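# Move a glass graduated cylinder from cart to bench

## Task

Take one graduated cylinder off the cart's top tray and set it upright on the work surface of the shelved bench, with every other cylinder still standing at the end. The task fails if any cylinder tips over, reaches the floor, drops more than a few centimetres or is knocked hard enough to break its glass, or if the robot falls or ends up leaning. The gripper must be open and moved away at the end, since a cylinder that stays in place only because the robot holds it does not count.

## Robot and tools

ROBOT. A Hello Robot Stretch 3 with one arm: a two-wheeled base (0.33 m long, 0.34 m wide), a lift on a mast, and a telescoping arm that reaches out to the robot's RIGHT side. The base cannot slide sideways, so to shift the gripper forward or back you drive the base. Turning on the spot pivots about the point midway between the drive wheels, 0.05 m behind the front edge; with the arm retracted and wrist folded the swept circle has radius 0.28 m, and an unfolded level wrist reaches beyond it. Cameras: head_camera and nav_camera on the head (aimed by head_pan_rad and head_tilt_rad), wrist_camera on the gripper.

FRAMES. Base frame: origin on the floor between the drive wheels, x forward, y left, z up. hand_pose is reported in it, at the point where closed fingertips meet; with all wrist joints at zero that frame has x up, y back along the arm toward the mast, z toward the rear. The odometry frame is the base frame at scene start; heading is positive to the left, range -3.142 to 3.142.

execute_actions takes "actions", a list run in order (empty list = just report state and images). Each action is {"robot": ..., "steps": n, "until": ...}; steps is 1 to 450 control steps at 30 per second (default 1); {"steps": n} alone waits. "robot" holds a single command, a list of up to 8 commands executed one after another (with {"pause_s": s}, max 15 s, as a wait item), or {"stop": true}, which brakes everything and clears the queue. A command may contain:
- "base": exactly one of {"translate_m": d} (metres, offset straight from the base's position when the command begins, forward positive, |d| at most 1) or {"rotate_rad": d} (radians, offset turn in place, left/counter-clockwise positive, |d| at most 3.2).
- "joints": absolute targets by name; unnamed joints keep their goal. lift_m 0 to 1.1 (arm height on mast); arm_m 0 to 0.52 (extension); wrist_yaw_rad -1.345 to 4.42 (0 along the arm, positive swings toward the front, 3.0 folded over the base); wrist_pitch_rad -1.57 to 0.451 (0 level, negative tips fingers down); wrist_roll_rad -2.911 to 2.911 (0 fingers side by side, level); gripper_m -0.089 to 0.179 (bigger is wider; the real fingertip gap is smaller by about 0.007 nearly closed and 0.025 wide open, zero below 0.007); head_pan_rad -3.953 to 1.73 (0 forward, positive left, -1.57 looks along the arm); head_tilt_rad -1.53 to 0.419 (negative looks down).
- "contact_limits": {"arm_m": e}, effort percent 1 to 100 at which the arm motion halts; smaller is gentler, too small halts immediately. It applies until the next arm_m command.
Base and joint motions in one command start together and keep running across later actions and your thinking time. A new command overrides at once, discarding the rest of an older queue. A value out of range rejects the whole call.
"until" ends an action early: {"robot": {"status": "ended"}} waits until nothing is moving and no queue runs; fields like lift_m, lift_m_goal, lift_m_status, base_status, translate_m, queue, queue_left, refusals can be compared, e.g. {"lift_m": [">", 0.3]}. "any" with status ended fires when the first motion finishes. Don't wait for "=" on readings; "done" means within tolerance.

zoom_image: {"camera": head_camera|nav_camera|wrist_camera, "region": [x0, y0, x1, y1]} pixels of the latest image, at most 504x504.
finished_scene: {"scene": n}; ends the scene irreversibly. Let every motion finish first.

RESULTS. base_status shows progress (moved of goal); joint_goals, joint_status (moving, done, off_target, contact_stop, time_out, stopped, not_commanded, torque_fault), measured_speeds, refusals/queue/queue_left. on_its_own appears when the robot changed a goal itself, a joint is slack or off, a motor strains at rest, or base_tilt leans 3 degrees or more. motor_effort is percent, sign toward higher values, bracket = peak; it's noisy and biased. lidar_m: 12 sectors of 30 degrees counter-clockwise from straight ahead, plane 0.17 m high, blind to glass. wrist_depth_mm and head_depth_mm: 7x7 median depth grids; glass is invisible. Lines starting refused:/dropped: name the failing goal, counted from 0.

GRIPPER. Close to a value below the cylinder width to grip; reopen at least 0.02 above where the pads touched to release. Readings and "done" don't prove a grasp. Over-squeezing triggers a stall guard and the glass can slip.

SAFETY. Fold or unfold the wrist only with lift_m 0.32 to 0.95, wrist_pitch_rad -0.4 and roll near 0; once folded the lift can go down to 0.25. With wrist_yaw_rad below -0.4 keep pitch at -0.5 or lower. Full base speed needs lift_m under 0.30, arm_m under 0.03 and wrist_yaw_rad above 2.54. Pushing on something solid with the gripper above about 0.45 m, pushing again after a contact_stop, driving while holding or snagging something fixed, or snagging furniture (especially reversing) can tip the robot: reverse the last move in small steps, free the gripper, and drop lift_m to about 0.2 if still leaning. After a contact_stop the joint is slack until commanded again. Wrist servos overloaded for seconds shut off for 10 s (torque_fault). Lower the cylinder gently onto the bench, avoid knocking the other cylinders, release, then back the gripper away. Occasional external nudges may move loose objects.

Each tool is called as name([rows], argument=value, ...), one row to a line, values as JSON.

## Session

execute_actions(actions=[])

Scene clock: 0.00 s.
robot.base_odometry: x=+0.000 y=+0.000 heading=+0.000 (m, m, rad; robot's odometry frame)
robot.turned_by_wheels: +0.000 (rad since the last result)
robot.turned_by_imu: +0.000 (rad since the last result)
robot.base_tilt: forward=+1.1 right=-0.4 (deg)
robot.lidar_m: 1.65 2.33 2.19 2.01 2.26 2.09 2.17 1.05 0.97 0.98 1.24 1.63
robot.head_depth_mm: 1948 2074 2086 2099 1825 2124 2031 / 1959 2195 2176 2172 1792 2208 2079 / 1984 2271 2261 2290 1756 2322 2096 / 1997 2373 2350 2389 1961 2381 2066 / 2012 2509 2490 2535 2504 2489 1989 / 2011 2640 2640 2656 2704 2644 2055 / 2030 2741 2810 2768 2810 2801 2027
robot.base_status: not_commanded
robot.joint_positions: lift_m=+0.422 arm_m=-0.002 wrist_yaw_rad=+3.012 wrist_pitch_rad=-0.503 wrist_roll_rad=+0.002 gripper_m=+0.037 head_pan_rad=+0.015 head_tilt_rad=+0.011
robot.joint_goals: lift_m=+0.422 arm_m=-0.002 wrist_yaw_rad=+3.012 wrist_pitch_rad=-0.503 wrist_roll_rad=+0.002 gripper_m=+0.037 head_pan_rad=+0.015 head_tilt_rad=+0.011
robot.joint_status: lift_m=not_commanded arm_m=not_commanded wrist_yaw_rad=not_commanded wrist_pitch_rad=not_commanded wrist_roll_rad=not_commanded gripper_m=not_commanded head_pan_rad=not_commanded head_tilt_rad=not_commanded
robot.measured_speeds: translate_m=+0.000 rotate_rad=+0.000 lift_m=+0.000 arm_m=+0.000 wrist_yaw_rad=+0.000 wrist_pitch_rad=+0.000 wrist_roll_rad=+0.000 head_pan_rad=+0.000 head_tilt_rad=+0.000
robot: refusals=0 queue=idle queue_left=0
robot.motor_effort: left_wheel=+1 right_wheel=-1 lift_m=+26 arm_m=+0 wrist_yaw_rad=+0 wrist_pitch_rad=+6 wrist_roll_rad=+0 gripper_m=-1 head_pan_rad=+0 head_tilt_rad=+3 (%)
robot.hand_pose: x=+0.0063 y=+0.0678 z=+0.4162 quat_wxyz=(+0.220, +0.695, +0.131, +0.671) (m; robot's base frame)
robot.wrist_depth_mm: - - - - - - - / - - - - - - - / - - - - - - - / 852 894 871 909 884 886 873 / 712 730 - 758 762 767 764 / 622 632 - 638 649 639 651 / 546 555 - 570 536 569 561
pictures: head_camera (sideways: a quarter turn clockwise sets it upright), nav_camera (sideways: a quarter turn counterclockwise sets it upright), wrist_camera
Images, in order (width x height): head_camera 896x504, nav_camera 672x504, wrist_camera 644x364.

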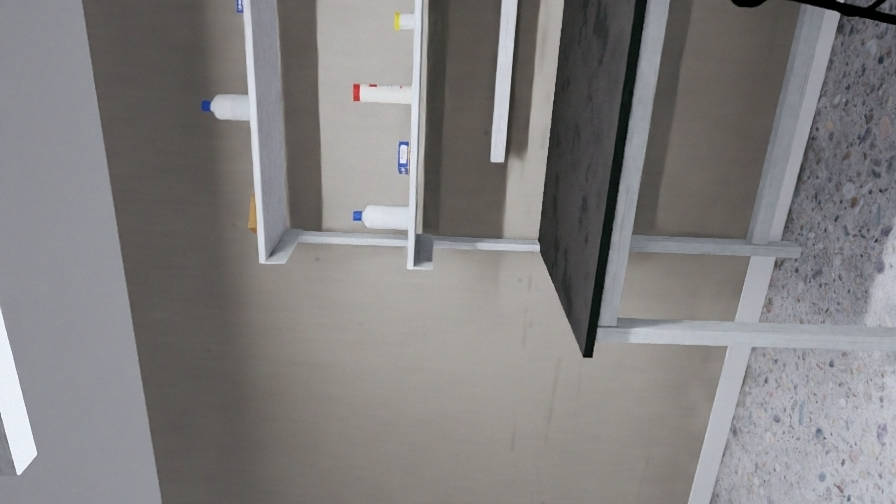

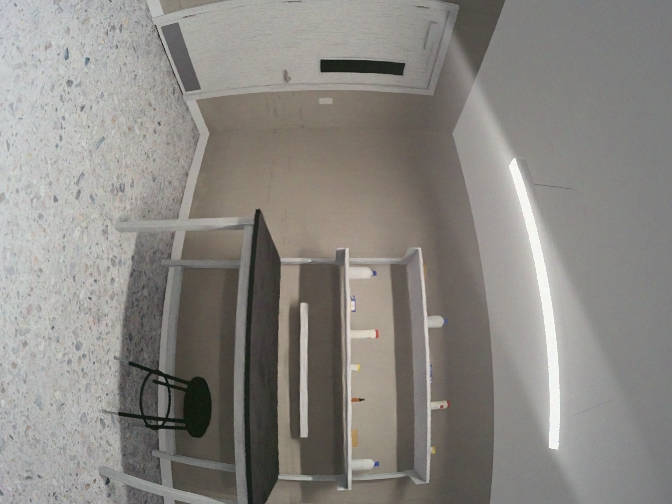

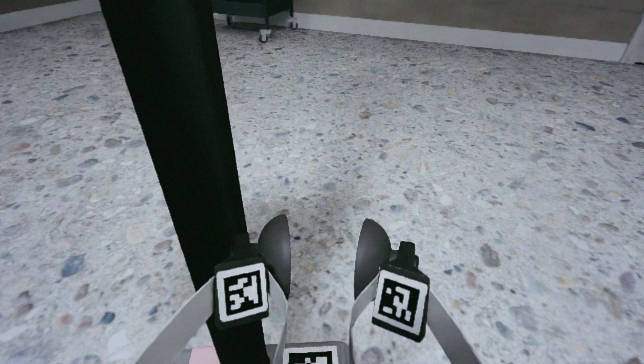

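execute_actions([
  {"robot":{"joints":{"head_pan_rad":1.7,"head_tilt_rad":-0.4}},"steps":450,"until":{"robot":{"status":"ended"}}},
])

Scene clock: 1.67 s.
robot.base_odometry: x=+0.000 y=+0.000 heading=+0.000 (m, m, rad; robot's odometry frame)
robot.turned_by_wheels: +0.000 (rad since the last result)
robot.turned_by_imu: +0.000 (rad since the last result)
robot.base_tilt: forward=+1.1 right=-0.4 (deg)
robot.lidar_m: 1.65 2.33 2.19 2.01 2.25 2.09 2.16 1.05 0.97 0.98 1.25 1.64
robot.head_depth_mm: 1834 1947 2091 2262 2213 1685 1368 / 1934 2061 2215 2397 2180 1678 1352 / 2043 2193 2351 2557 2190 1672 1354 / 2149 2317 2441 2457 2156 1651 1343 / 2282 2472 2631 2577 2134 1665 1338 / 2438 2621 2920 3024 2139 1635 1330 / 2568 2829 3142 3028 2122 1669 -
robot.base_status: not_commanded
robot.joint_positions: lift_m=+0.422 arm_m=-0.002 wrist_yaw_rad=+3.012 wrist_pitch_rad=-0.503 wrist_roll_rad=+0.002 gripper_m=+0.037 head_pan_rad=+1.693 head_tilt_rad=-0.395
robot.joint_goals: lift_m=+0.422 arm_m=-0.002 wrist_yaw_rad=+3.012 wrist_pitch_rad=-0.503 wrist_roll_rad=+0.002 gripper_m=+0.037 head_pan_rad=+1.700 head_tilt_rad=-0.400
robot.joint_status: lift_m=not_commanded arm_m=not_commanded wrist_yaw_rad=not_commanded wrist_pitch_rad=not_commanded wrist_roll_rad=not_commanded gripper_m=not_commanded head_pan_rad=done head_tilt_rad=done
robot.measured_speeds: translate_m=+0.000 rotate_rad=+0.000 lift_m=+0.000 arm_m=+0.000 wrist_yaw_rad=+0.000 wrist_pitch_rad=+0.000 wrist_roll_rad=+0.000 head_pan_rad=+0.000 head_tilt_rad=+0.000
robot: refusals=0 queue=done queue_left=0
robot.motor_effort: left_wheel=+0(0) right_wheel=-1(1) lift_m=+26(26) arm_m=+0(0) wrist_yaw_rad=+0(0) wrist_pitch_rad=+6(6) wrist_roll_rad=+0(0) gripper_m=+0(1) head_pan_rad=+3(46) head_tilt_rad=-4(38) (%)
robot.hand_pose: x=+0.0063 y=+0.0678 z=+0.4162 quat_wxyz=(+0.220, +0.695, +0.131, +0.671) (m; robot's base frame)
robot.wrist_depth_mm: - - - - - - - / - - - - - - - / - - - - - - - / 864 877 886 892 889 891 898 / 729 734 - 756 759 767 731 / 622 636 - 631 649 646 641 / 546 544 - 560 548 557 553
pictures: head_camera (sideways: a quarter turn clockwise sets it upright), nav_camera (sideways: a quarter turn counterclockwise sets it upright), wrist_camera
camera_calibration (this result's frames):
head_camera: T_world_to_cam=[[0.0852856, -0.426695, -0.900366, 1.19313], [-0.99338, -0.106214, -0.0437602, 0.0691162], [-0.0769591, 0.898137, -0.432928, 0.525245], [0, 0, 0, 1]] pos_world=[0.00732435, 0.0447005, 1.30467]
nav_camera: T_world_to_cam=[[-0.034875, 0.362334, 0.931396, -1.16874], [0.996024, 0.0890506, 0.00265218, 0.0478831], [-0.0819804, 0.927785, -0.363999, 0.434718], [0, 0, 0, 1]] pos_world=[-0.0528143, 0.0158866, 1.24667]
wrist_camera: T_world_to_cam=[[0.996534, -0.0825165, 0.010533, -0.00469887], [-0.0419155, -0.607459, -0.793244, 0.405896], [0.0718541, 0.790053, -0.608812, 0.360732], [0, 0, 0, 1]] pos_world=[-0.00422412, -0.0388196, 0.541642]
Images, in order (width x height): head_camera 896x504, nav_camera 672x504, wrist_camera 644x364.

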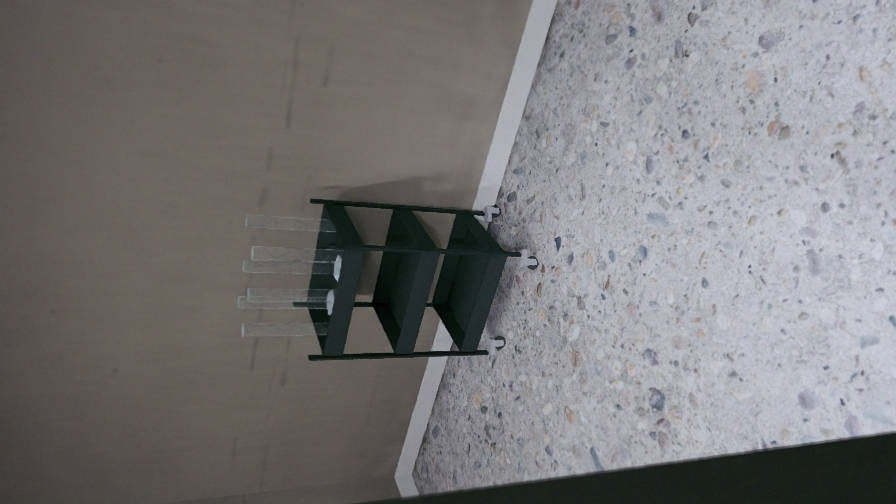

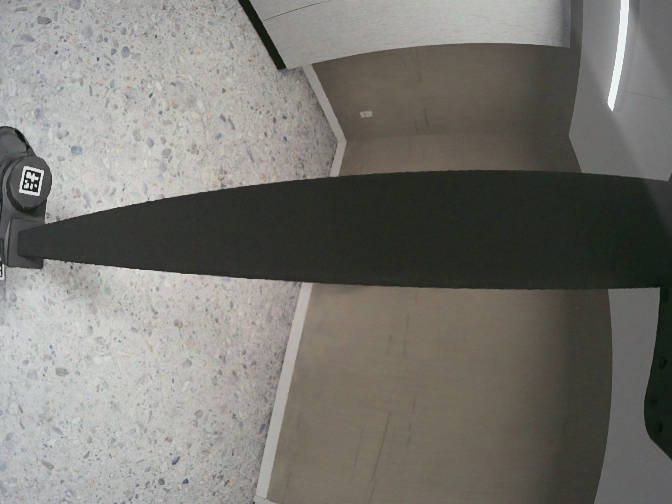

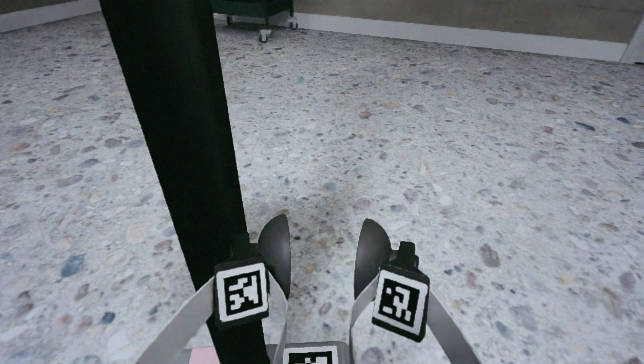

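execute_actions([
  {"robot":[{"joints":{"lift_m":0.27}},{"base":{"rotate_rad":1.92}},{"base":{"translate_m":0.8}},{"base":{"translate_m":0.79}},{"base":{"rotate_rad":0.73},"joints":{"head_pan_rad":-1.57,"head_tilt_rad":-0.7}},{"joints":{"lift_m":0.75,"wrist_pitch_rad":-0.4}},{"joints":{"wrist_yaw_rad":0,"gripper_m":0.11}},{"joints":{"wrist_pitch_rad":0}}],"steps":450,"until":{"robot":{"status":"ended"}}},
  {"steps":450,"until":{"robot":{"status":"ended"}}},
])

Scene clock: 27.40 s.
robot.base_odometry: x=-0.544 y=+1.494 heading=+2.650 (m, m, rad; robot's odometry frame)
robot.turned_by_wheels: +2.650 (rad since the last result)
robot.turned_by_imu: +2.683 (rad since the last result)
robot.base_tilt: forward=+1.0 right=-0.4 (deg)
robot.lidar_m: 1.02 1.02 1.32 2.47 2.17 2.80 2.57 1.62 1.11 0.63 0.64 1.37
robot.head_depth_mm: 895 1019 1185 1411 1574 1355 - / 890 1017 1173 1394 1566 1350 - / 885 1007 1166 1345 1513 1340 - / 877 1001 1085 965 1151 - - / 871 991 1093 959 1097 1278 1153 / 864 982 1077 914 1107 1264 1144 / 858 975 1064 906 1106 1261 1141
robot.base_status: done (rotate_rad +0.7298 of +0.7300)
robot.joint_positions: lift_m=+0.749 arm_m=-0.002 wrist_yaw_rad=+0.003 wrist_pitch_rad=-0.027 wrist_roll_rad=+0.002 gripper_m=+0.110 head_pan_rad=-1.563 head_tilt_rad=-0.691
robot.joint_goals: lift_m=+0.750 arm_m=-0.002 wrist_yaw_rad=+0.000 wrist_pitch_rad=+0.000 wrist_roll_rad=+0.002 gripper_m=+0.110 head_pan_rad=-1.570 head_tilt_rad=-0.700
robot.joint_status: lift_m=done arm_m=not_commanded wrist_yaw_rad=done wrist_pitch_rad=done wrist_roll_rad=not_commanded gripper_m=done head_pan_rad=done head_tilt_rad=done
robot.measured_speeds: translate_m=+0.000 rotate_rad=+0.000 lift_m=+0.000 arm_m=+0.000 wrist_yaw_rad=+0.000 wrist_pitch_rad=+0.000 wrist_roll_rad=+0.000 head_pan_rad=+0.000 head_tilt_rad=+0.000
robot: refusals=0 queue=done queue_left=0
robot.motor_effort: left_wheel=-4(12) right_wheel=+1(7) lift_m=+40(44) arm_m=+0(0) wrist_yaw_rad=-3(4) wrist_pitch_rad=+11(12) wrist_roll_rad=+0(0) gripper_m=+0(91) head_pan_rad=-4(46) head_tilt_rad=-5(35) (%)
robot.hand_pose: x=-0.0206 y=-0.3989 z=+0.8571 quat_wxyz=(+0.707, +0.011, -0.708, -0.009) (m; robot's base frame)
robot.wrist_depth_mm: 719 723 728 739 729 731 724 / 730 768 764 759 765 745 777 / 765 774 777 793 786 779 805 / 779 807 792 806 820 806 812 / 804 714 717 710 820 825 822 / 404 542 412 412 820 863 840 / 404 767 743 420 867 866 891
pictures: head_camera (sideways: a quarter turn clockwise sets it upright), nav_camera (sideways: a quarter turn counterclockwise sets it upright), wrist_camera
camera_calibration (this result's frames):
head_camera: T_world_to_cam=[[-0.038074, 0.677971, -0.734102, 0.977106], [0.998907, 0.00589833, -0.0463608, 0.0603314], [-0.0271013, -0.735065, -0.677455, 0.843072], [0, 0, 0, 1]] pos_world=[-0.000214817, -0.0430935, 1.29124]
nav_camera: T_world_to_cam=[[-0.00458588, -0.620426, 0.784252, -0.97703], [-0.999668, 0.0227175, 0.0121264, 0.0477254], [-0.0253398, -0.783936, -0.620324, 0.767889], [0, 0, 0, 1]] pos_world=[0.0626871, -0.00528305, 1.242]
wrist_camera: T_world_to_cam=[[-0.998695, -0.0405561, 0.0310273, -0.0629991], [-0.0377263, 0.176534, -0.983571, 0.94694], [0.0344125, -0.983459, -0.177833, -0.077781], [0, 0, 0, 1]] pos_world=[-0.0245158, -0.246216, 0.919506]
Images, in order (width x height): head_camera 896x504, nav_camera 672x504, wrist_camera 644x364.

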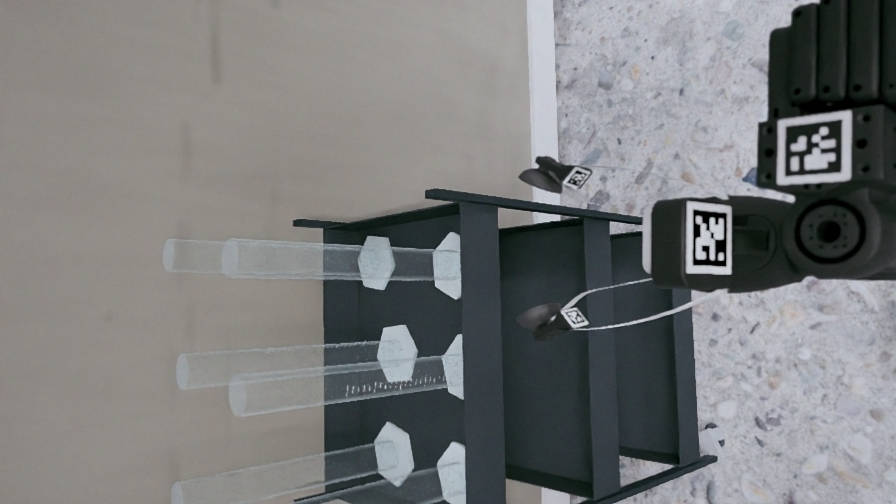

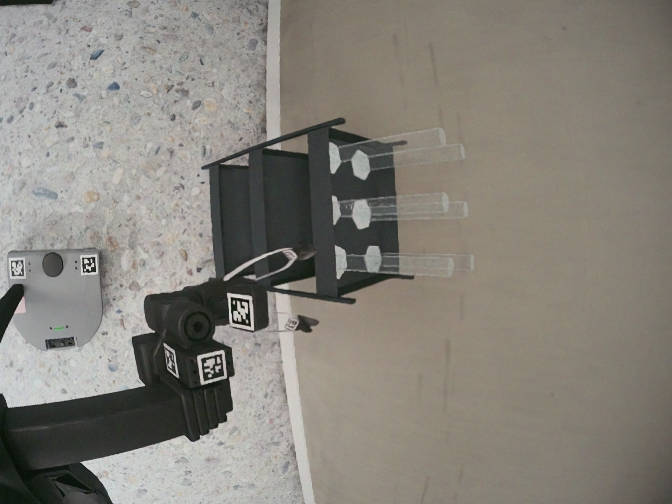

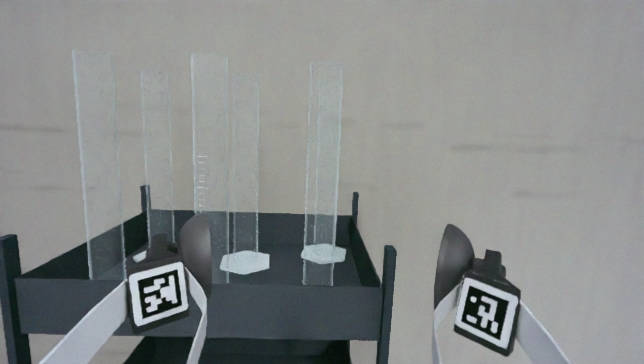

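execute_actions([
  {"robot":{"base":{"translate_m":0.012},"joints":{"arm_m":0.22,"lift_m":0.72,"wrist_pitch_rad":0.03}},"steps":450,"until":{"robot":{"status":"ended"}}},
])

Scene clock: 31.03 s.
robot.base_odometry: x=-0.554 y=+1.500 heading=+2.650 (m, m, rad; robot's odometry frame)
robot.turned_by_wheels: +0.000 (rad since the last result)
robot.turned_by_imu: +0.001 (rad since the last result)
robot.base_tilt: forward=+1.0 right=-0.3 (deg)
robot.lidar_m: 1.00 1.00 1.30 2.55 2.18 2.79 2.57 1.61 1.10 0.63 0.64 1.38
robot.head_depth_mm: 896 1022 1191 1406 1589 1353 1185 / 889 1011 1171 1389 1583 - - / 885 1006 1161 1318 - 1338 1164 / 875 996 1096 993 1180 1268 1156 / 872 989 1088 953 1108 1279 1151 / 863 985 1084 919 1109 1269 1145 / 859 976 1060 906 1102 1262 1142
robot.base_status: done (translate_m +0.0120 of +0.0120)
robot.joint_positions: lift_m=+0.721 arm_m=+0.220 wrist_yaw_rad=+0.002 wrist_pitch_rad=+0.005 wrist_roll_rad=+0.002 gripper_m=+0.110 head_pan_rad=-1.563 head_tilt_rad=-0.691
robot.joint_goals: lift_m=+0.720 arm_m=+0.220 wrist_yaw_rad=+0.000 wrist_pitch_rad=+0.030 wrist_roll_rad=+0.002 gripper_m=+0.110 head_pan_rad=-1.570 head_tilt_rad=-0.700
robot.joint_status: lift_m=done arm_m=done wrist_yaw_rad=done wrist_pitch_rad=done wrist_roll_rad=not_commanded gripper_m=done head_pan_rad=done head_tilt_rad=done
robot.measured_speeds: translate_m=+0.000 rotate_rad=+0.000 lift_m=+0.000 arm_m=+0.000 wrist_yaw_rad=+0.000 wrist_pitch_rad=+0.000 wrist_roll_rad=+0.000 head_pan_rad=+0.000 head_tilt_rad=+0.000
robot: refusals=0 queue=done queue_left=0
robot.motor_effort: left_wheel=-4(7) right_wheel=+2(5) lift_m=+10(41) arm_m=+2(0) wrist_yaw_rad=-2(3) wrist_pitch_rad=+11(12) wrist_roll_rad=+0(0) gripper_m=+0(1) head_pan_rad=-4(4) head_tilt_rad=-6(6) (%)
robot.hand_pose: x=-0.0210 y=-0.6210 z=+0.8366 quat_wxyz=(+0.707, -0.001, -0.708, +0.002) (m; robot's base frame)
robot.wrist_depth_mm: 529 532 541 533 544 555 551 / 553 540 555 543 558 558 561 / 546 551 563 560 561 581 568 / 557 567 559 574 585 584 583 / 572 581 586 582 584 602 598 / 434 500 506 502 593 618 616 / 379 365 378 394 619 623 623
pictures: head_camera (sideways: a quarter turn clockwise sets it upright), nav_camera (sideways: a quarter turn counterclockwise sets it upright), wrist_camera
camera_calibration (this result's frames):
head_camera: T_world_to_cam=[[-0.0379731, 0.677977, -0.734102, 0.977105], [0.998908, 0.00574972, -0.0463608, 0.0603314], [-0.0272106, -0.735061, -0.677455, 0.843072], [0, 0, 0, 1]] pos_world=[-0.000221228, -0.0430925, 1.29124]
nav_camera: T_world_to_cam=[[-0.00467818, -0.620425, 0.784252, -0.977029], [-0.999665, 0.0228662, 0.0121264, 0.0477253], [-0.0254564, -0.783932, -0.620324, 0.767889], [0, 0, 0, 1]] pos_world=[0.0626863, -0.00529147, 1.242]
wrist_camera: T_world_to_cam=[[-0.998752, -0.0381877, 0.0321871, -0.0712241], [-0.0374279, 0.145593, -0.988636, 0.951049], [0.0330675, -0.988607, -0.14684, -0.329033], [0, 0, 0, 1]] pos_world=[-0.0246592, -0.466469, 0.894219]
Images, in order (width x height): head_camera 896x504, nav_camera 672x504, wrist_camera 644x364.

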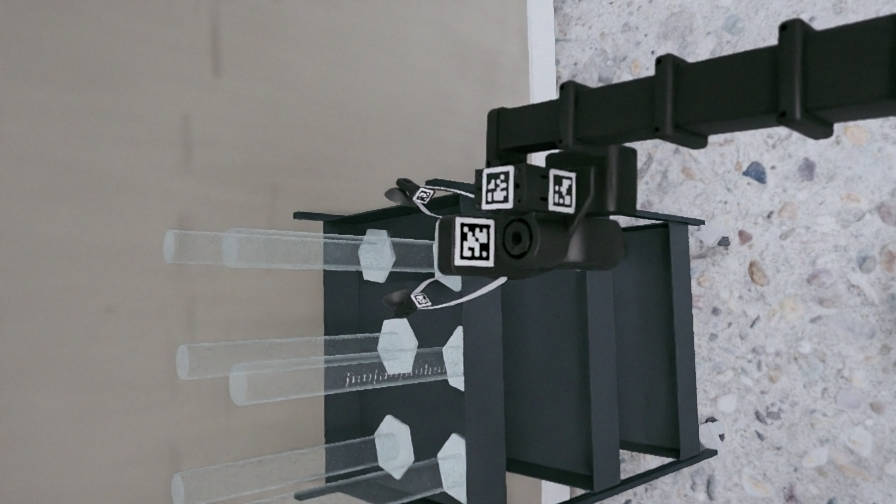

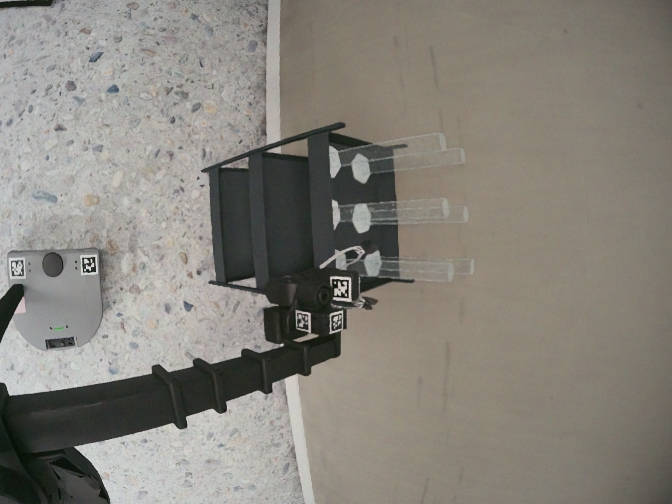

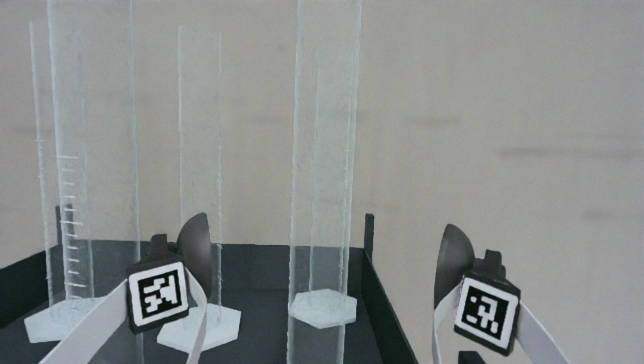

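execute_actions([
  {"robot":[{"joints":{"arm_m":0.305}},{"joints":{"gripper_m":0.07}}],"steps":450,"until":{"robot":{"status":"ended"}}},
])

Scene clock: 33.97 s.
robot.base_odometry: x=-0.554 y=+1.500 heading=+2.650 (m, m, rad; robot's odometry frame)
robot.turned_by_wheels: +0.000 (rad since the last result)
robot.turned_by_imu: +0.000 (rad since the last result)
robot.base_tilt: forward=+1.2 right=-0.4 (deg)
robot.lidar_m: 1.00 1.00 1.30 2.54 2.17 2.80 2.57 1.61 1.11 0.63 0.64 1.38
robot.head_depth_mm: 896 1023 1184 1410 1591 1370 1180 / 891 1012 1171 1360 - - - / 885 1005 1164 - 1549 1340 1154 / 877 997 1103 - 1118 1267 1158 / 871 988 1089 956 1112 1273 1151 / 864 982 1075 919 1106 1266 1148 / 862 971 1069 910 1100 1260 1145
robot.base_status: done (translate_m +0.0120 of +0.0120)
robot.joint_positions: lift_m=+0.721 arm_m=+0.305 wrist_yaw_rad=+0.002 wrist_pitch_rad=+0.005 wrist_roll_rad=+0.002 gripper_m=+0.070 head_pan_rad=-1.563 head_tilt_rad=-0.691
robot.joint_goals: lift_m=+0.720 arm_m=+0.305 wrist_yaw_rad=+0.000 wrist_pitch_rad=+0.030 wrist_roll_rad=+0.002 gripper_m=+0.070 head_pan_rad=-1.570 head_tilt_rad=-0.700
robot.joint_status: lift_m=done arm_m=done wrist_yaw_rad=done wrist_pitch_rad=done wrist_roll_rad=not_commanded gripper_m=done head_pan_rad=done head_tilt_rad=done
robot.measured_speeds: translate_m=+0.000 rotate_rad=+0.000 lift_m=+0.000 arm_m=+0.000 wrist_yaw_rad=+0.000 wrist_pitch_rad=+0.000 wrist_roll_rad=+0.000 head_pan_rad=+0.000 head_tilt_rad=+0.000
robot: refusals=0 queue=done queue_left=0
robot.motor_effort: left_wheel=-4(4) right_wheel=+2(1) lift_m=+10(11) arm_m=+2(0) wrist_yaw_rad=-2(2) wrist_pitch_rad=+11(11) wrist_roll_rad=+0(0) gripper_m=-1(90) head_pan_rad=-4(4) head_tilt_rad=-6(6) (%)
robot.hand_pose: x=-0.0210 y=-0.7060 z=+0.8366 quat_wxyz=(+0.707, -0.001, -0.708, +0.002) (m; robot's base frame)
robot.wrist_depth_mm: 453 460 460 466 464 466 477 / 466 475 467 473 478 482 478 / 471 470 474 478 484 492 493 / 476 483 490 491 498 512 498 / 491 498 495 502 504 518 507 / 413 413 425 427 461 528 525 / 367 380 382 374 528 545 538
pictures: head_camera (sideways: a quarter turn clockwise sets it upright), nav_camera (sideways: a quarter turn counterclockwise sets it upright), wrist_camera
camera_calibration (this result's frames):
head_camera: T_world_to_cam=[[-0.0379729, 0.677977, -0.734102, 0.977105], [0.998908, 0.00574936, -0.0463608, 0.0603314], [-0.0272109, -0.735061, -0.677455, 0.843072], [0, 0, 0, 1]] pos_world=[-0.000221243, -0.0430925, 1.29124]
nav_camera: T_world_to_cam=[[-0.0046784, -0.620425, 0.784252, -0.977029], [-0.999665, 0.0228666, 0.0121264, 0.0477253], [-0.0254567, -0.783932, -0.620324, 0.767889], [0, 0, 0, 1]] pos_world=[0.0626863, -0.0052915, 1.242]
wrist_camera: T_world_to_cam=[[-0.998752, -0.0381795, 0.0321873, -0.0744668], [-0.0374266, 0.145584, -0.988638, 0.963422], [0.0330597, -0.988609, -0.146832, -0.413075], [0, 0, 0, 1]] pos_world=[-0.02466, -0.551472, 0.89422]
Images, in order (width x height): head_camera 896x504, nav_camera 672x504, wrist_camera 644x364.

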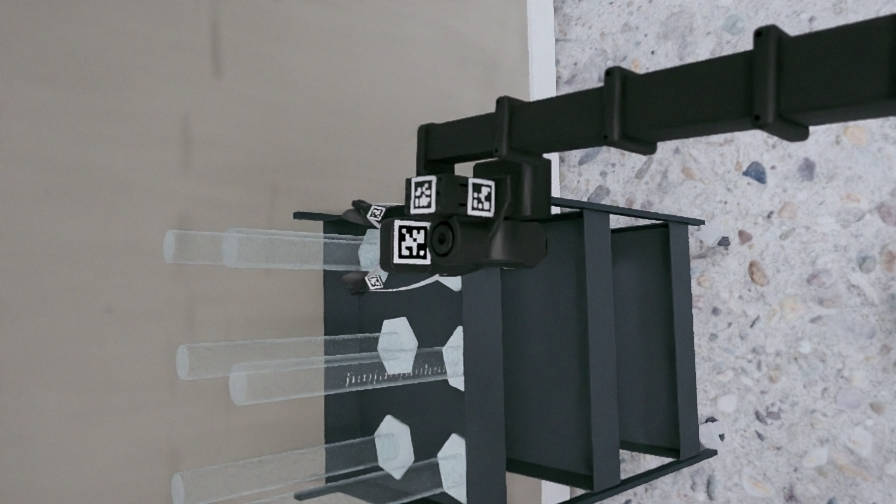

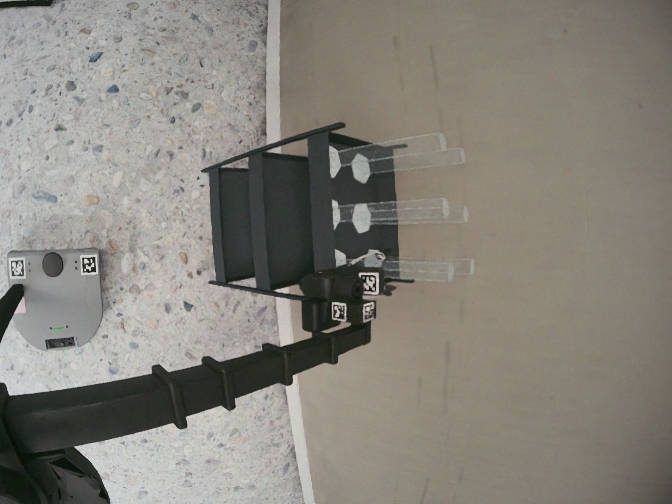

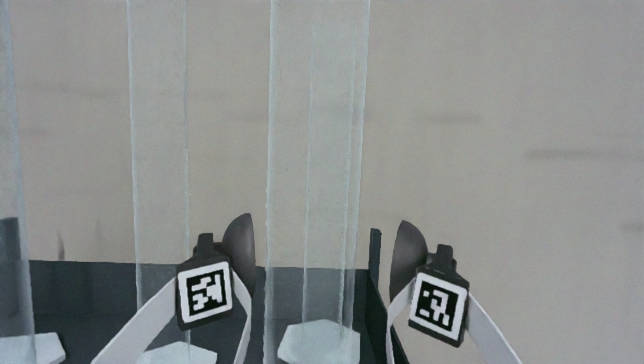

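execute_actions([
  {"robot":[{"base":{"translate_m":0.004}},{"joints":{"gripper_m":-0.01}},{"joints":{"lift_m":0.745}}],"steps":450,"until":{"robot":{"status":"ended"}}},
])

Scene clock: 36.97 s.
robot.base_odometry: x=-0.558 y=+1.502 heading=+2.650 (m, m, rad; robot's odometry frame)
robot.turned_by_wheels: +0.000 (rad since the last result)
robot.turned_by_imu: +0.001 (rad since the last result)
robot.base_tilt: forward=+1.2 right=-0.3 (deg)
robot.lidar_m: 1.00 1.00 1.29 2.57 2.17 2.81 2.58 1.61 1.11 0.63 0.64 1.38
robot.head_depth_mm: 891 1017 1183 1411 1599 1387 - / 889 1012 1173 1356 - - 1150 / 884 998 1163 - 1547 1341 1159 / 874 997 1103 - 1133 1267 1158 / 873 984 1088 955 1114 1273 1150 / 864 985 1076 918 1106 1266 1146 / 858 972 1068 910 1092 1260 1140
robot.base_status: done (translate_m +0.0040 of +0.0040)
robot.joint_positions: lift_m=+0.744 arm_m=+0.305 wrist_yaw_rad=+0.002 wrist_pitch_rad=-0.008 wrist_roll_rad=+0.002 gripper_m=-0.009 head_pan_rad=-1.563 head_tilt_rad=-0.691
robot.joint_goals: lift_m=+0.745 arm_m=+0.305 wrist_yaw_rad=+0.000 wrist_pitch_rad=+0.030 wrist_roll_rad=+0.002 gripper_m=-0.010 head_pan_rad=-1.570 head_tilt_rad=-0.700
robot.joint_status: lift_m=done arm_m=done wrist_yaw_rad=done wrist_pitch_rad=done wrist_roll_rad=not_commanded gripper_m=done head_pan_rad=done head_tilt_rad=done
robot.measured_speeds: translate_m=+0.000 rotate_rad=+0.000 lift_m=+0.000 arm_m=+0.000 wrist_yaw_rad=+0.000 wrist_pitch_rad=+0.000 wrist_roll_rad=+0.000 head_pan_rad=+0.000 head_tilt_rad=+0.000
robot: refusals=0 queue=done queue_left=0
robot.motor_effort: left_wheel=-3(6) right_wheel=+1(5) lift_m=+41(43) arm_m=+2(2) wrist_yaw_rad=-1(2) wrist_pitch_rad=+16(17) wrist_roll_rad=+0(0) gripper_m=-18(99) head_pan_rad=-4(4) head_tilt_rad=-6(6) (%)
robot.hand_pose: x=-0.0209 y=-0.7057 z=+0.8568 quat_wxyz=(+0.707, +0.004, -0.708, -0.002) (m; robot's base frame)
robot.wrist_depth_mm: 455 453 456 460 460 467 468 / 467 463 465 475 472 473 477 / 472 473 483 483 485 489 495 / 482 492 487 490 496 496 503 / 499 504 504 504 503 505 506 / 412 419 - 428 514 521 529 / 398 403 406 412 530 544 548
pictures: head_camera (sideways: a quarter turn clockwise sets it upright), nav_camera (sideways: a quarter turn counterclockwise sets it upright), wrist_camera
camera_calibration (this result's frames):
head_camera: T_world_to_cam=[[-0.0379729, 0.677977, -0.734102, 0.977105], [0.998908, 0.00574937, -0.0463608, 0.0603314], [-0.0272109, -0.735061, -0.677455, 0.843072], [0, 0, 0, 1]] pos_world=[-0.000221243, -0.0430925, 1.29124]
nav_camera: T_world_to_cam=[[-0.0046784, -0.620425, 0.784252, -0.977029], [-0.999665, 0.0228666, 0.0121264, 0.0477253], [-0.0254567, -0.783932, -0.620324, 0.767889], [0, 0, 0, 1]] pos_world=[0.0626863, -0.00529149, 1.242]
wrist_camera: T_world_to_cam=[[-0.998734, -0.0390542, 0.0317156, -0.0751976], [-0.0375229, 0.158302, -0.986678, 0.990578], [0.0335132, -0.986618, -0.159567, -0.397488], [0, 0, 0, 1]] pos_world=[-0.0246119, -0.551916, 0.91634]
Images, in order (width x height): head_camera 896x504, nav_camera 672x504, wrist_camera 644x364.

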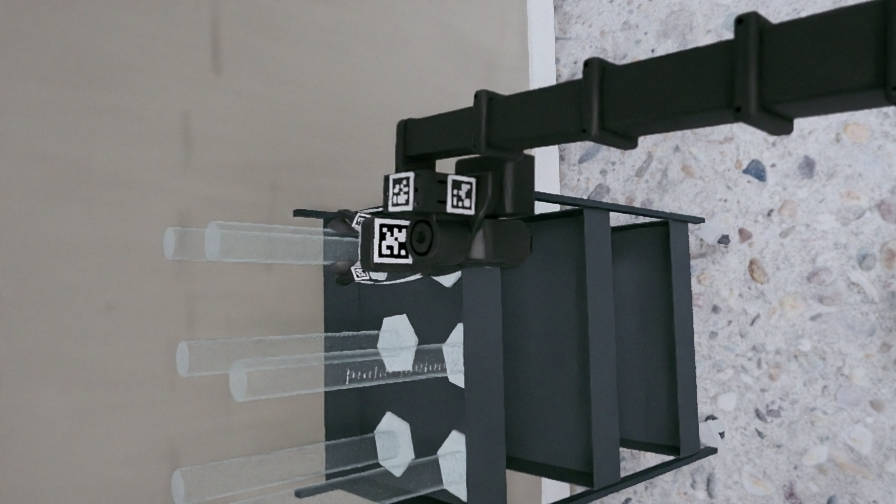

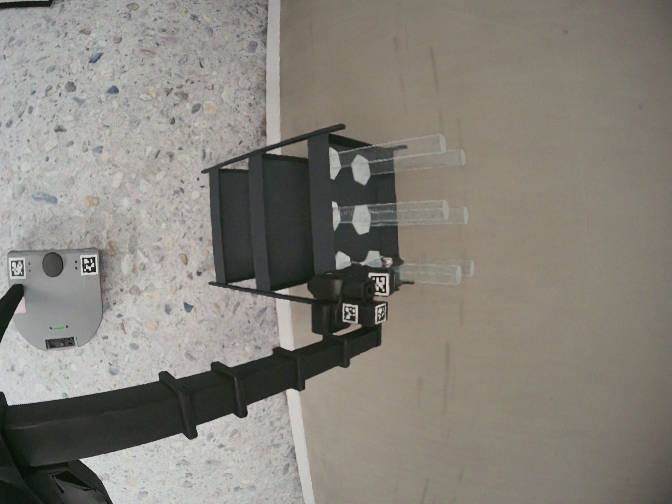

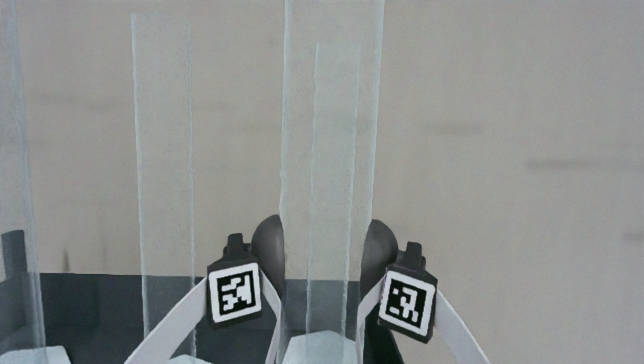

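execute_actions([
  {"robot":[{"joints":{"lift_m":0.86}},{"joints":{"arm_m":0.0}},{"base":{"rotate_rad":-0.15}},{"base":{"translate_m":-1},"joints":{"lift_m":1.02,"head_tilt_rad":-0.5}},{"base":{"translate_m":-0.95}},{"base":{"rotate_rad":-1.5}}],"steps":450,"until":{"robot":{"status":"ended"}}},
  {"steps":450,"until":{"robot":{"status":"ended"}}},
  {"steps":450,"until":{"robot":{"status":"ended"}}},
])

Scene clock: 68.87 s.
robot.base_odometry: x=+1.004 y=+0.334 heading=+1.000 (m, m, rad; robot's odometry frame)
robot.turned_by_wheels: -1.650 (rad since the last result)
robot.turned_by_imu: -1.664 (rad since the last result)
robot.base_tilt: forward=+1.1 right=-0.5 (deg)
robot.lidar_m: 1.46 1.49 1.84 2.88 2.90 1.85 1.68 1.48 1.09 1.30 0.66 1.61
robot.head_depth_mm: 1285 1388 1203 - - - - / 1265 1369 1105 816 - - - / 1251 1340 1178 - - - - / 1230 1349 1199 - - - - / 1205 1328 1068 761 1752 1501 1247 / 1190 1311 1054 749 1687 1371 1189 / 1150 1272 1365 743 1725 1478 1238
robot.base_status: done (rotate_rad -1.4999 of -1.5000)
robot.joint_positions: lift_m=+1.019 arm_m=+0.000 wrist_yaw_rad=+0.001 wrist_pitch_rad=-0.009 wrist_roll_rad=+0.002 gripper_m=-0.009 head_pan_rad=-1.563 head_tilt_rad=-0.507
robot.joint_goals: lift_m=+1.020 arm_m=+0.000 wrist_yaw_rad=+0.000 wrist_pitch_rad=+0.030 wrist_roll_rad=+0.002 gripper_m=-0.010 head_pan_rad=-1.570 head_tilt_rad=-0.500
robot.joint_status: lift_m=done arm_m=done wrist_yaw_rad=done wrist_pitch_rad=done wrist_roll_rad=not_commanded gripper_m=done head_pan_rad=done head_tilt_rad=done
robot.measured_speeds: translate_m=+0.000 rotate_rad=+0.000 lift_m=+0.000 arm_m=+0.000 wrist_yaw_rad=+0.000 wrist_pitch_rad=+0.000 wrist_roll_rad=+0.000 head_pan_rad=+0.000 head_tilt_rad=+0.000
robot: refusals=0 queue=done queue_left=0
robot.motor_effort: left_wheel=+5(11) right_wheel=-3(8) lift_m=+42(43) arm_m=-3(3) wrist_yaw_rad=-2(2) wrist_pitch_rad=+17(17) wrist_roll_rad=+0(0) gripper_m=-17(17) head_pan_rad=-4(4) head_tilt_rad=+4(27) (%)
robot.hand_pose: x=-0.0211 y=-0.4013 z=+1.1314 quat_wxyz=(+0.707, +0.004, -0.708, -0.003) (m; robot's base frame)
robot.wrist_depth_mm: - - - - - - - / - - - - - - - / - - - - - - - / - - - - - - - / - - 977 931 - 961 - / - - - 612 640 639 659 / - 487 440 457 454 487 509
pictures: head_camera (sideways: a quarter turn clockwise sets it upright), nav_camera (sideways: a quarter turn counterclockwise sets it upright), wrist_camera
camera_calibration (this result's frames):
head_camera: T_world_to_cam=[[-0.0368273, 0.531862, -0.84603, 1.12301], [0.998973, -0.00275193, -0.0452149, 0.0588503], [-0.0263763, -0.846826, -0.531215, 0.652824], [0, 0, 0, 1]] pos_world=[-0.00021344, -0.044294, 1.29955]
nav_camera: T_world_to_cam=[[-0.00588521, -0.466094, 0.884716, -1.10802], [-0.999677, 0.0246049, 0.00631265, 0.0552921], [-0.0247106, -0.884393, -0.466089, 0.567218], [0, 0, 0, 1]] pos_world=[0.0627697, -0.0161565, 1.2443]
wrist_camera: T_world_to_cam=[[-0.998766, -0.0382625, 0.031662, -0.0718539], [-0.037394, 0.159825, -0.986437, 1.21367], [0.0326831, -0.986404, -0.161059, -0.0515173], [0, 0, 0, 1]] pos_world=[-0.0246976, -0.247541, 1.19118]
Images, in order (width x height): head_camera 896x504, nav_camera 672x504, wrist_camera 644x364.

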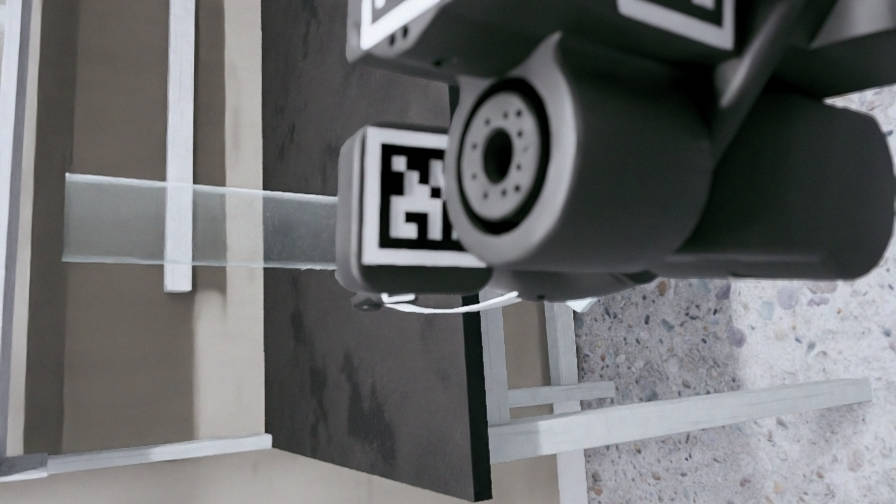

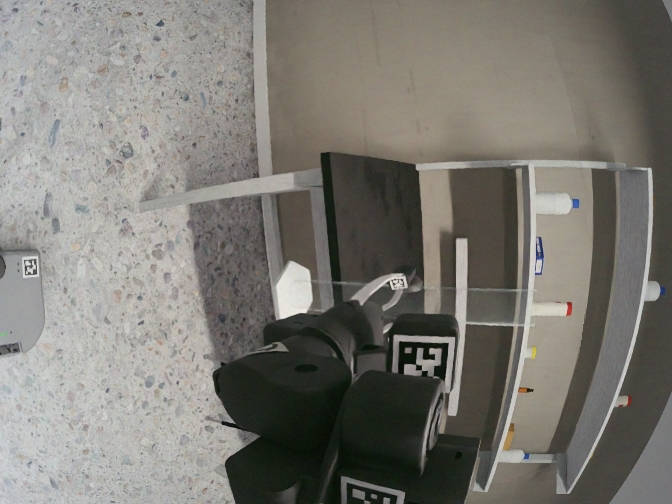

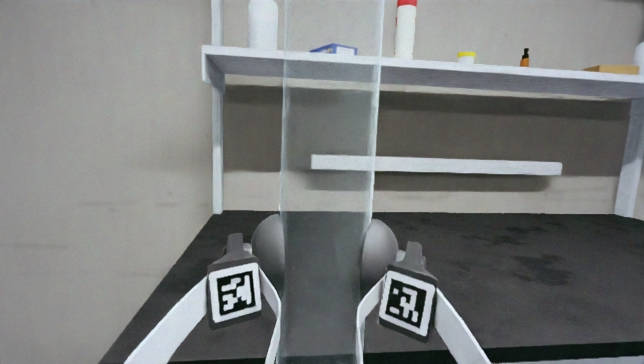

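execute_actions([
  {"robot":[{"joints":{"arm_m":0.42}},{"joints":{"lift_m":0.97}}],"steps":450,"until":{"robot":{"status":"ended"}}},
])

execute_actions([
  {"robot":{"joints":{"lift_m":0.955}},"steps":450,"until":{"robot":{"status":"ended"}}},
])

Scene clock: 75.10 s.
robot.base_odometry: x=+1.004 y=+0.334 heading=+1.000 (m, m, rad; robot's odometry frame)
robot.turned_by_wheels: +0.000 (rad since the last result)
robot.turned_by_imu: +0.001 (rad since the last result)
robot.base_tilt: forward=+1.2 right=-0.3 (deg)
robot.lidar_m: 1.45 1.49 1.84 2.87 2.90 1.85 1.68 1.47 1.09 1.31 0.66 1.61
robot.head_depth_mm: 1292 1378 1312 - 1809 1487 1264 / 1268 1348 - 810 1839 1521 1266 / 1248 1307 - 795 1754 1517 1265 / 1225 1313 1006 777 1818 1504 1258 / 1204 1323 1064 761 1780 1497 1250 / 1192 1307 1049 751 1671 1379 1194 / 1144 1265 1361 746 1712 1492 1242
robot.base_status: done (rotate_rad -1.4999 of -1.5000)
robot.joint_positions: lift_m=+0.971 arm_m=+0.420 wrist_yaw_rad=+0.001 wrist_pitch_rad=+0.013 wrist_roll_rad=+0.002 gripper_m=-0.009 head_pan_rad=-1.563 head_tilt_rad=-0.507
robot.joint_goals: lift_m=+0.970 arm_m=+0.420 wrist_yaw_rad=+0.000 wrist_pitch_rad=+0.030 wrist_roll_rad=+0.002 gripper_m=-0.010 head_pan_rad=-1.570 head_tilt_rad=-0.500
robot.joint_status: lift_m=done arm_m=done wrist_yaw_rad=done wrist_pitch_rad=done wrist_roll_rad=not_commanded gripper_m=done head_pan_rad=done head_tilt_rad=done
robot.measured_speeds: translate_m=+0.000 rotate_rad=+0.000 lift_m=+0.000 arm_m=+0.000 wrist_yaw_rad=+0.000 wrist_pitch_rad=+0.000 wrist_roll_rad=+0.000 head_pan_rad=+0.000 head_tilt_rad=+0.000
robot: refusals=0 queue=done queue_left=0
robot.motor_effort: left_wheel=+4(5) right_wheel=-3(3) lift_m=+10(41) arm_m=+3(1) wrist_yaw_rad=-1(1) wrist_pitch_rad=+7(17) wrist_roll_rad=+1(0) gripper_m=-17(18) head_pan_rad=-4(4) head_tilt_rad=+4(4) (%)
robot.hand_pose: x=-0.0211 y=-0.8212 z=+1.0886 quat_wxyz=(+0.707, -0.004, -0.708, +0.005) (m; robot's base frame)
robot.wrist_depth_mm: 695 619 655 653 623 604 576 / 732 720 736 766 784 813 844 / 723 741 787 762 809 830 869 / 741 747 788 796 798 831 871 / 746 754 795 793 845 839 895 / 764 515 - 538 574 549 574 / 370 379 382 393 386 414 419
pictures: head_camera (sideways: a quarter turn clockwise sets it upright), nav_camera (sideways: a quarter turn counterclockwise sets it upright), wrist_camera
camera_calibration (this result's frames):
head_camera: T_world_to_cam=[[-0.0367949, 0.531821, -0.846057, 1.12304], [0.998973, -0.00281451, -0.0452144, 0.0588496], [-0.0264272, -0.846852, -0.531172, 0.652768], [0, 0, 0, 1]] pos_world=[-0.000216111, -0.0442938, 1.29955]
nav_camera: T_world_to_cam=[[-0.00591367, -0.466048, 0.884739, -1.10805], [-0.999676, 0.0246655, 0.00631099, 0.0552942], [-0.0247638, -0.884415, -0.466043, 0.567159], [0, 0, 0, 1]] pos_world=[0.0627687, -0.0161629, 1.2443]
wrist_camera: T_world_to_cam=[[-0.998768, -0.0375408, 0.0324679, -0.0868562], [-0.0373621, 0.138033, -0.989723, 1.22429], [0.0326733, -0.989716, -0.139266, -0.499087], [0, 0, 0, 1]] pos_world=[-0.0247001, -0.666208, 1.14502]
Images, in order (width x height): head_camera 896x504, nav_camera 672x504, wrist_camera 644x364.

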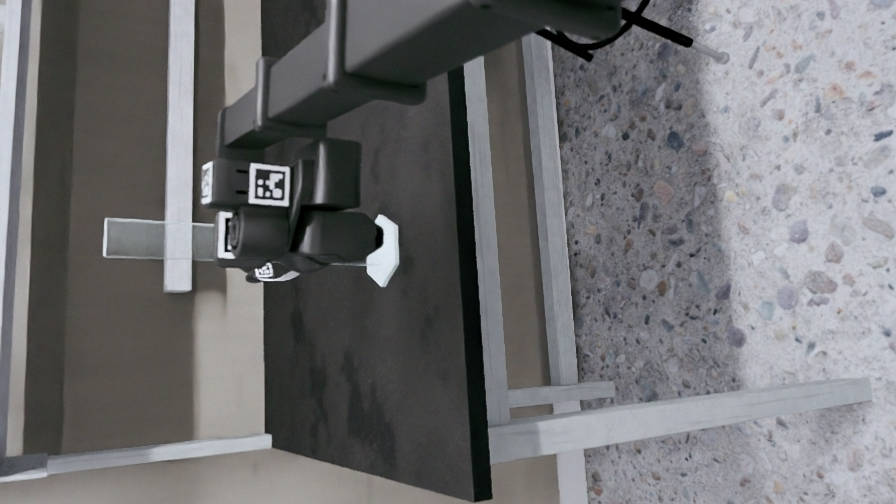

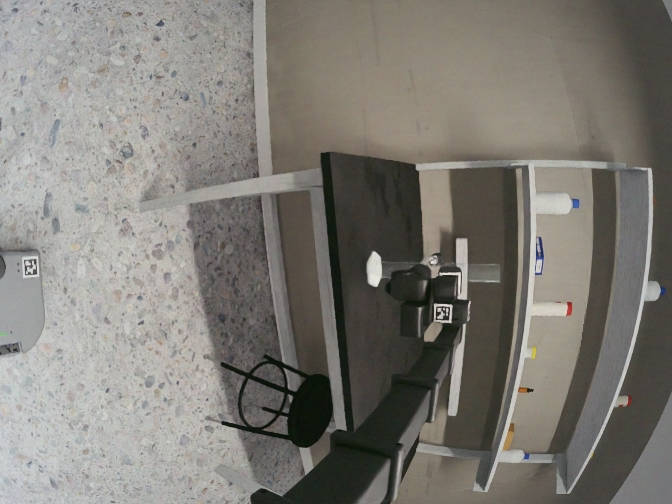

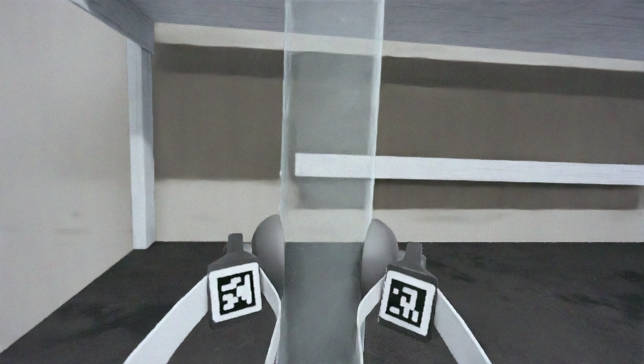

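Scene clock: 75.90 s.
robot.base_odometry: x=+1.004 y=+0.334 heading=+1.000 (m, m, rad; robot's odometry frame)
robot.turned_by_wheels: +0.000 (rad since the last result)
robot.turned_by_imu: +0.000 (rad since the last result)
robot.base_tilt: forward=+1.1 right=-0.3 (deg)
robot.lidar_m: 1.45 1.49 1.83 2.88 2.89 1.85 1.68 1.47 1.09 1.30 0.66 1.61
robot.head_depth_mm: 1283 1390 1210 - 1829 1488 1270 / 1260 1355 - 816 1832 1525 1259 / 1251 1320 - 799 1765 1512 1255 / 1232 1312 1008 774 1811 1501 1254 / 1205 1323 1064 761 1779 1496 1254 / 1192 1308 1049 752 1674 1376 1186 / 1156 1272 1367 745 1713 1481 1234
robot.base_status: done (rotate_rad -1.4999 of -1.5000)
robot.joint_positions: lift_m=+0.956 arm_m=+0.420 wrist_yaw_rad=+0.001 wrist_pitch_rad=+0.064 wrist_roll_rad=+0.002 gripper_m=-0.009 head_pan_rad=-1.563 head_tilt_rad=-0.507
robot.joint_goals: lift_m=+0.955 arm_m=+0.420 wrist_yaw_rad=+0.000 wrist_pitch_rad=+0.030 wrist_roll_rad=+0.002 gripper_m=-0.010 head_pan_rad=-1.570 head_tilt_rad=-0.500
robot.joint_status: lift_m=done arm_m=done wrist_yaw_rad=done wrist_pitch_rad=done wrist_roll_rad=not_commanded gripper_m=done head_pan_rad=done head_tilt_rad=done
robot.measured_speeds: translate_m=+0.000 rotate_rad=+0.000 lift_m=+0.000 arm_m=+0.000 wrist_yaw_rad=+0.000 wrist_pitch_rad=+0.000 wrist_roll_rad=+0.000 head_pan_rad=+0.000 head_tilt_rad=+0.000
robot: refusals=0 queue=done queue_left=0
robot.motor_effort: left_wheel=+4(5) right_wheel=-3(3) lift_m=+6(8) arm_m=+2(2) wrist_yaw_rad=-1(2) wrist_pitch_rad=-14(15) wrist_roll_rad=+0(0) gripper_m=-18(17) head_pan_rad=-4(4) head_tilt_rad=+5(4) (%)
robot.hand_pose: x=-0.0211 y=-0.8219 z=+1.0869 quat_wxyz=(+0.706, -0.022, -0.707, +0.023) (m; robot's base frame)
robot.wrist_depth_mm: 698 550 575 568 551 534 517 / 715 729 766 793 794 809 853 / 701 751 761 796 799 831 867 / 732 745 779 781 815 818 859 / 742 761 792 815 834 850 860 / 757 560 - 581 634 622 638 / 397 397 406 415 403 438 445
pictures: head_camera (sideways: a quarter turn clockwise sets it upright), nav_camera (sideways: a quarter turn counterclockwise sets it upright), wrist_camera
camera_calibration (this result's frames):
head_camera: T_world_to_cam=[[-0.0367947, 0.531821, -0.846057, 1.12304], [0.998973, -0.00281487, -0.0452144, 0.0588496], [-0.0264275, -0.846852, -0.531172, 0.652768], [0, 0, 0, 1]] pos_world=[-0.000216127, -0.0442938, 1.29955]
nav_camera: T_world_to_cam=[[-0.00591384, -0.466048, 0.884739, -1.10805], [-0.999676, 0.0246659, 0.00631099, 0.0552942], [-0.0247641, -0.884415, -0.466043, 0.567159], [0, 0, 0, 1]] pos_world=[0.0627687, -0.0161629, 1.2443]
wrist_camera: T_world_to_cam=[[-0.998769, -0.0358507, 0.034271, -0.0873952], [-0.0372967, 0.0874448, -0.995471, 1.18737], [0.0326915, -0.995524, -0.0886743, -0.559811], [0, 0, 0, 1]] pos_world=[-0.0247016, -0.664267, 1.13535]
Images, in order (width x height): head_camera 896x504, nav_camera 672x504, wrist_camera 644x364.

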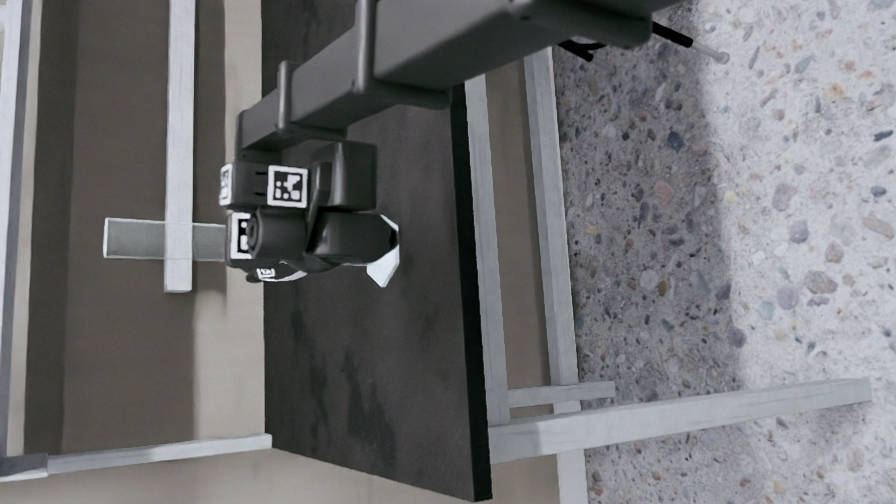

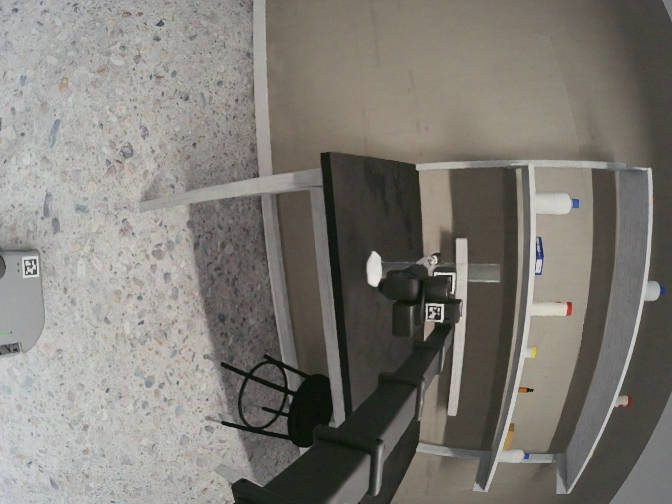

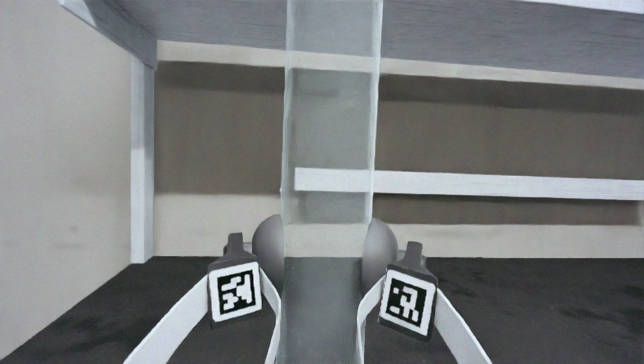

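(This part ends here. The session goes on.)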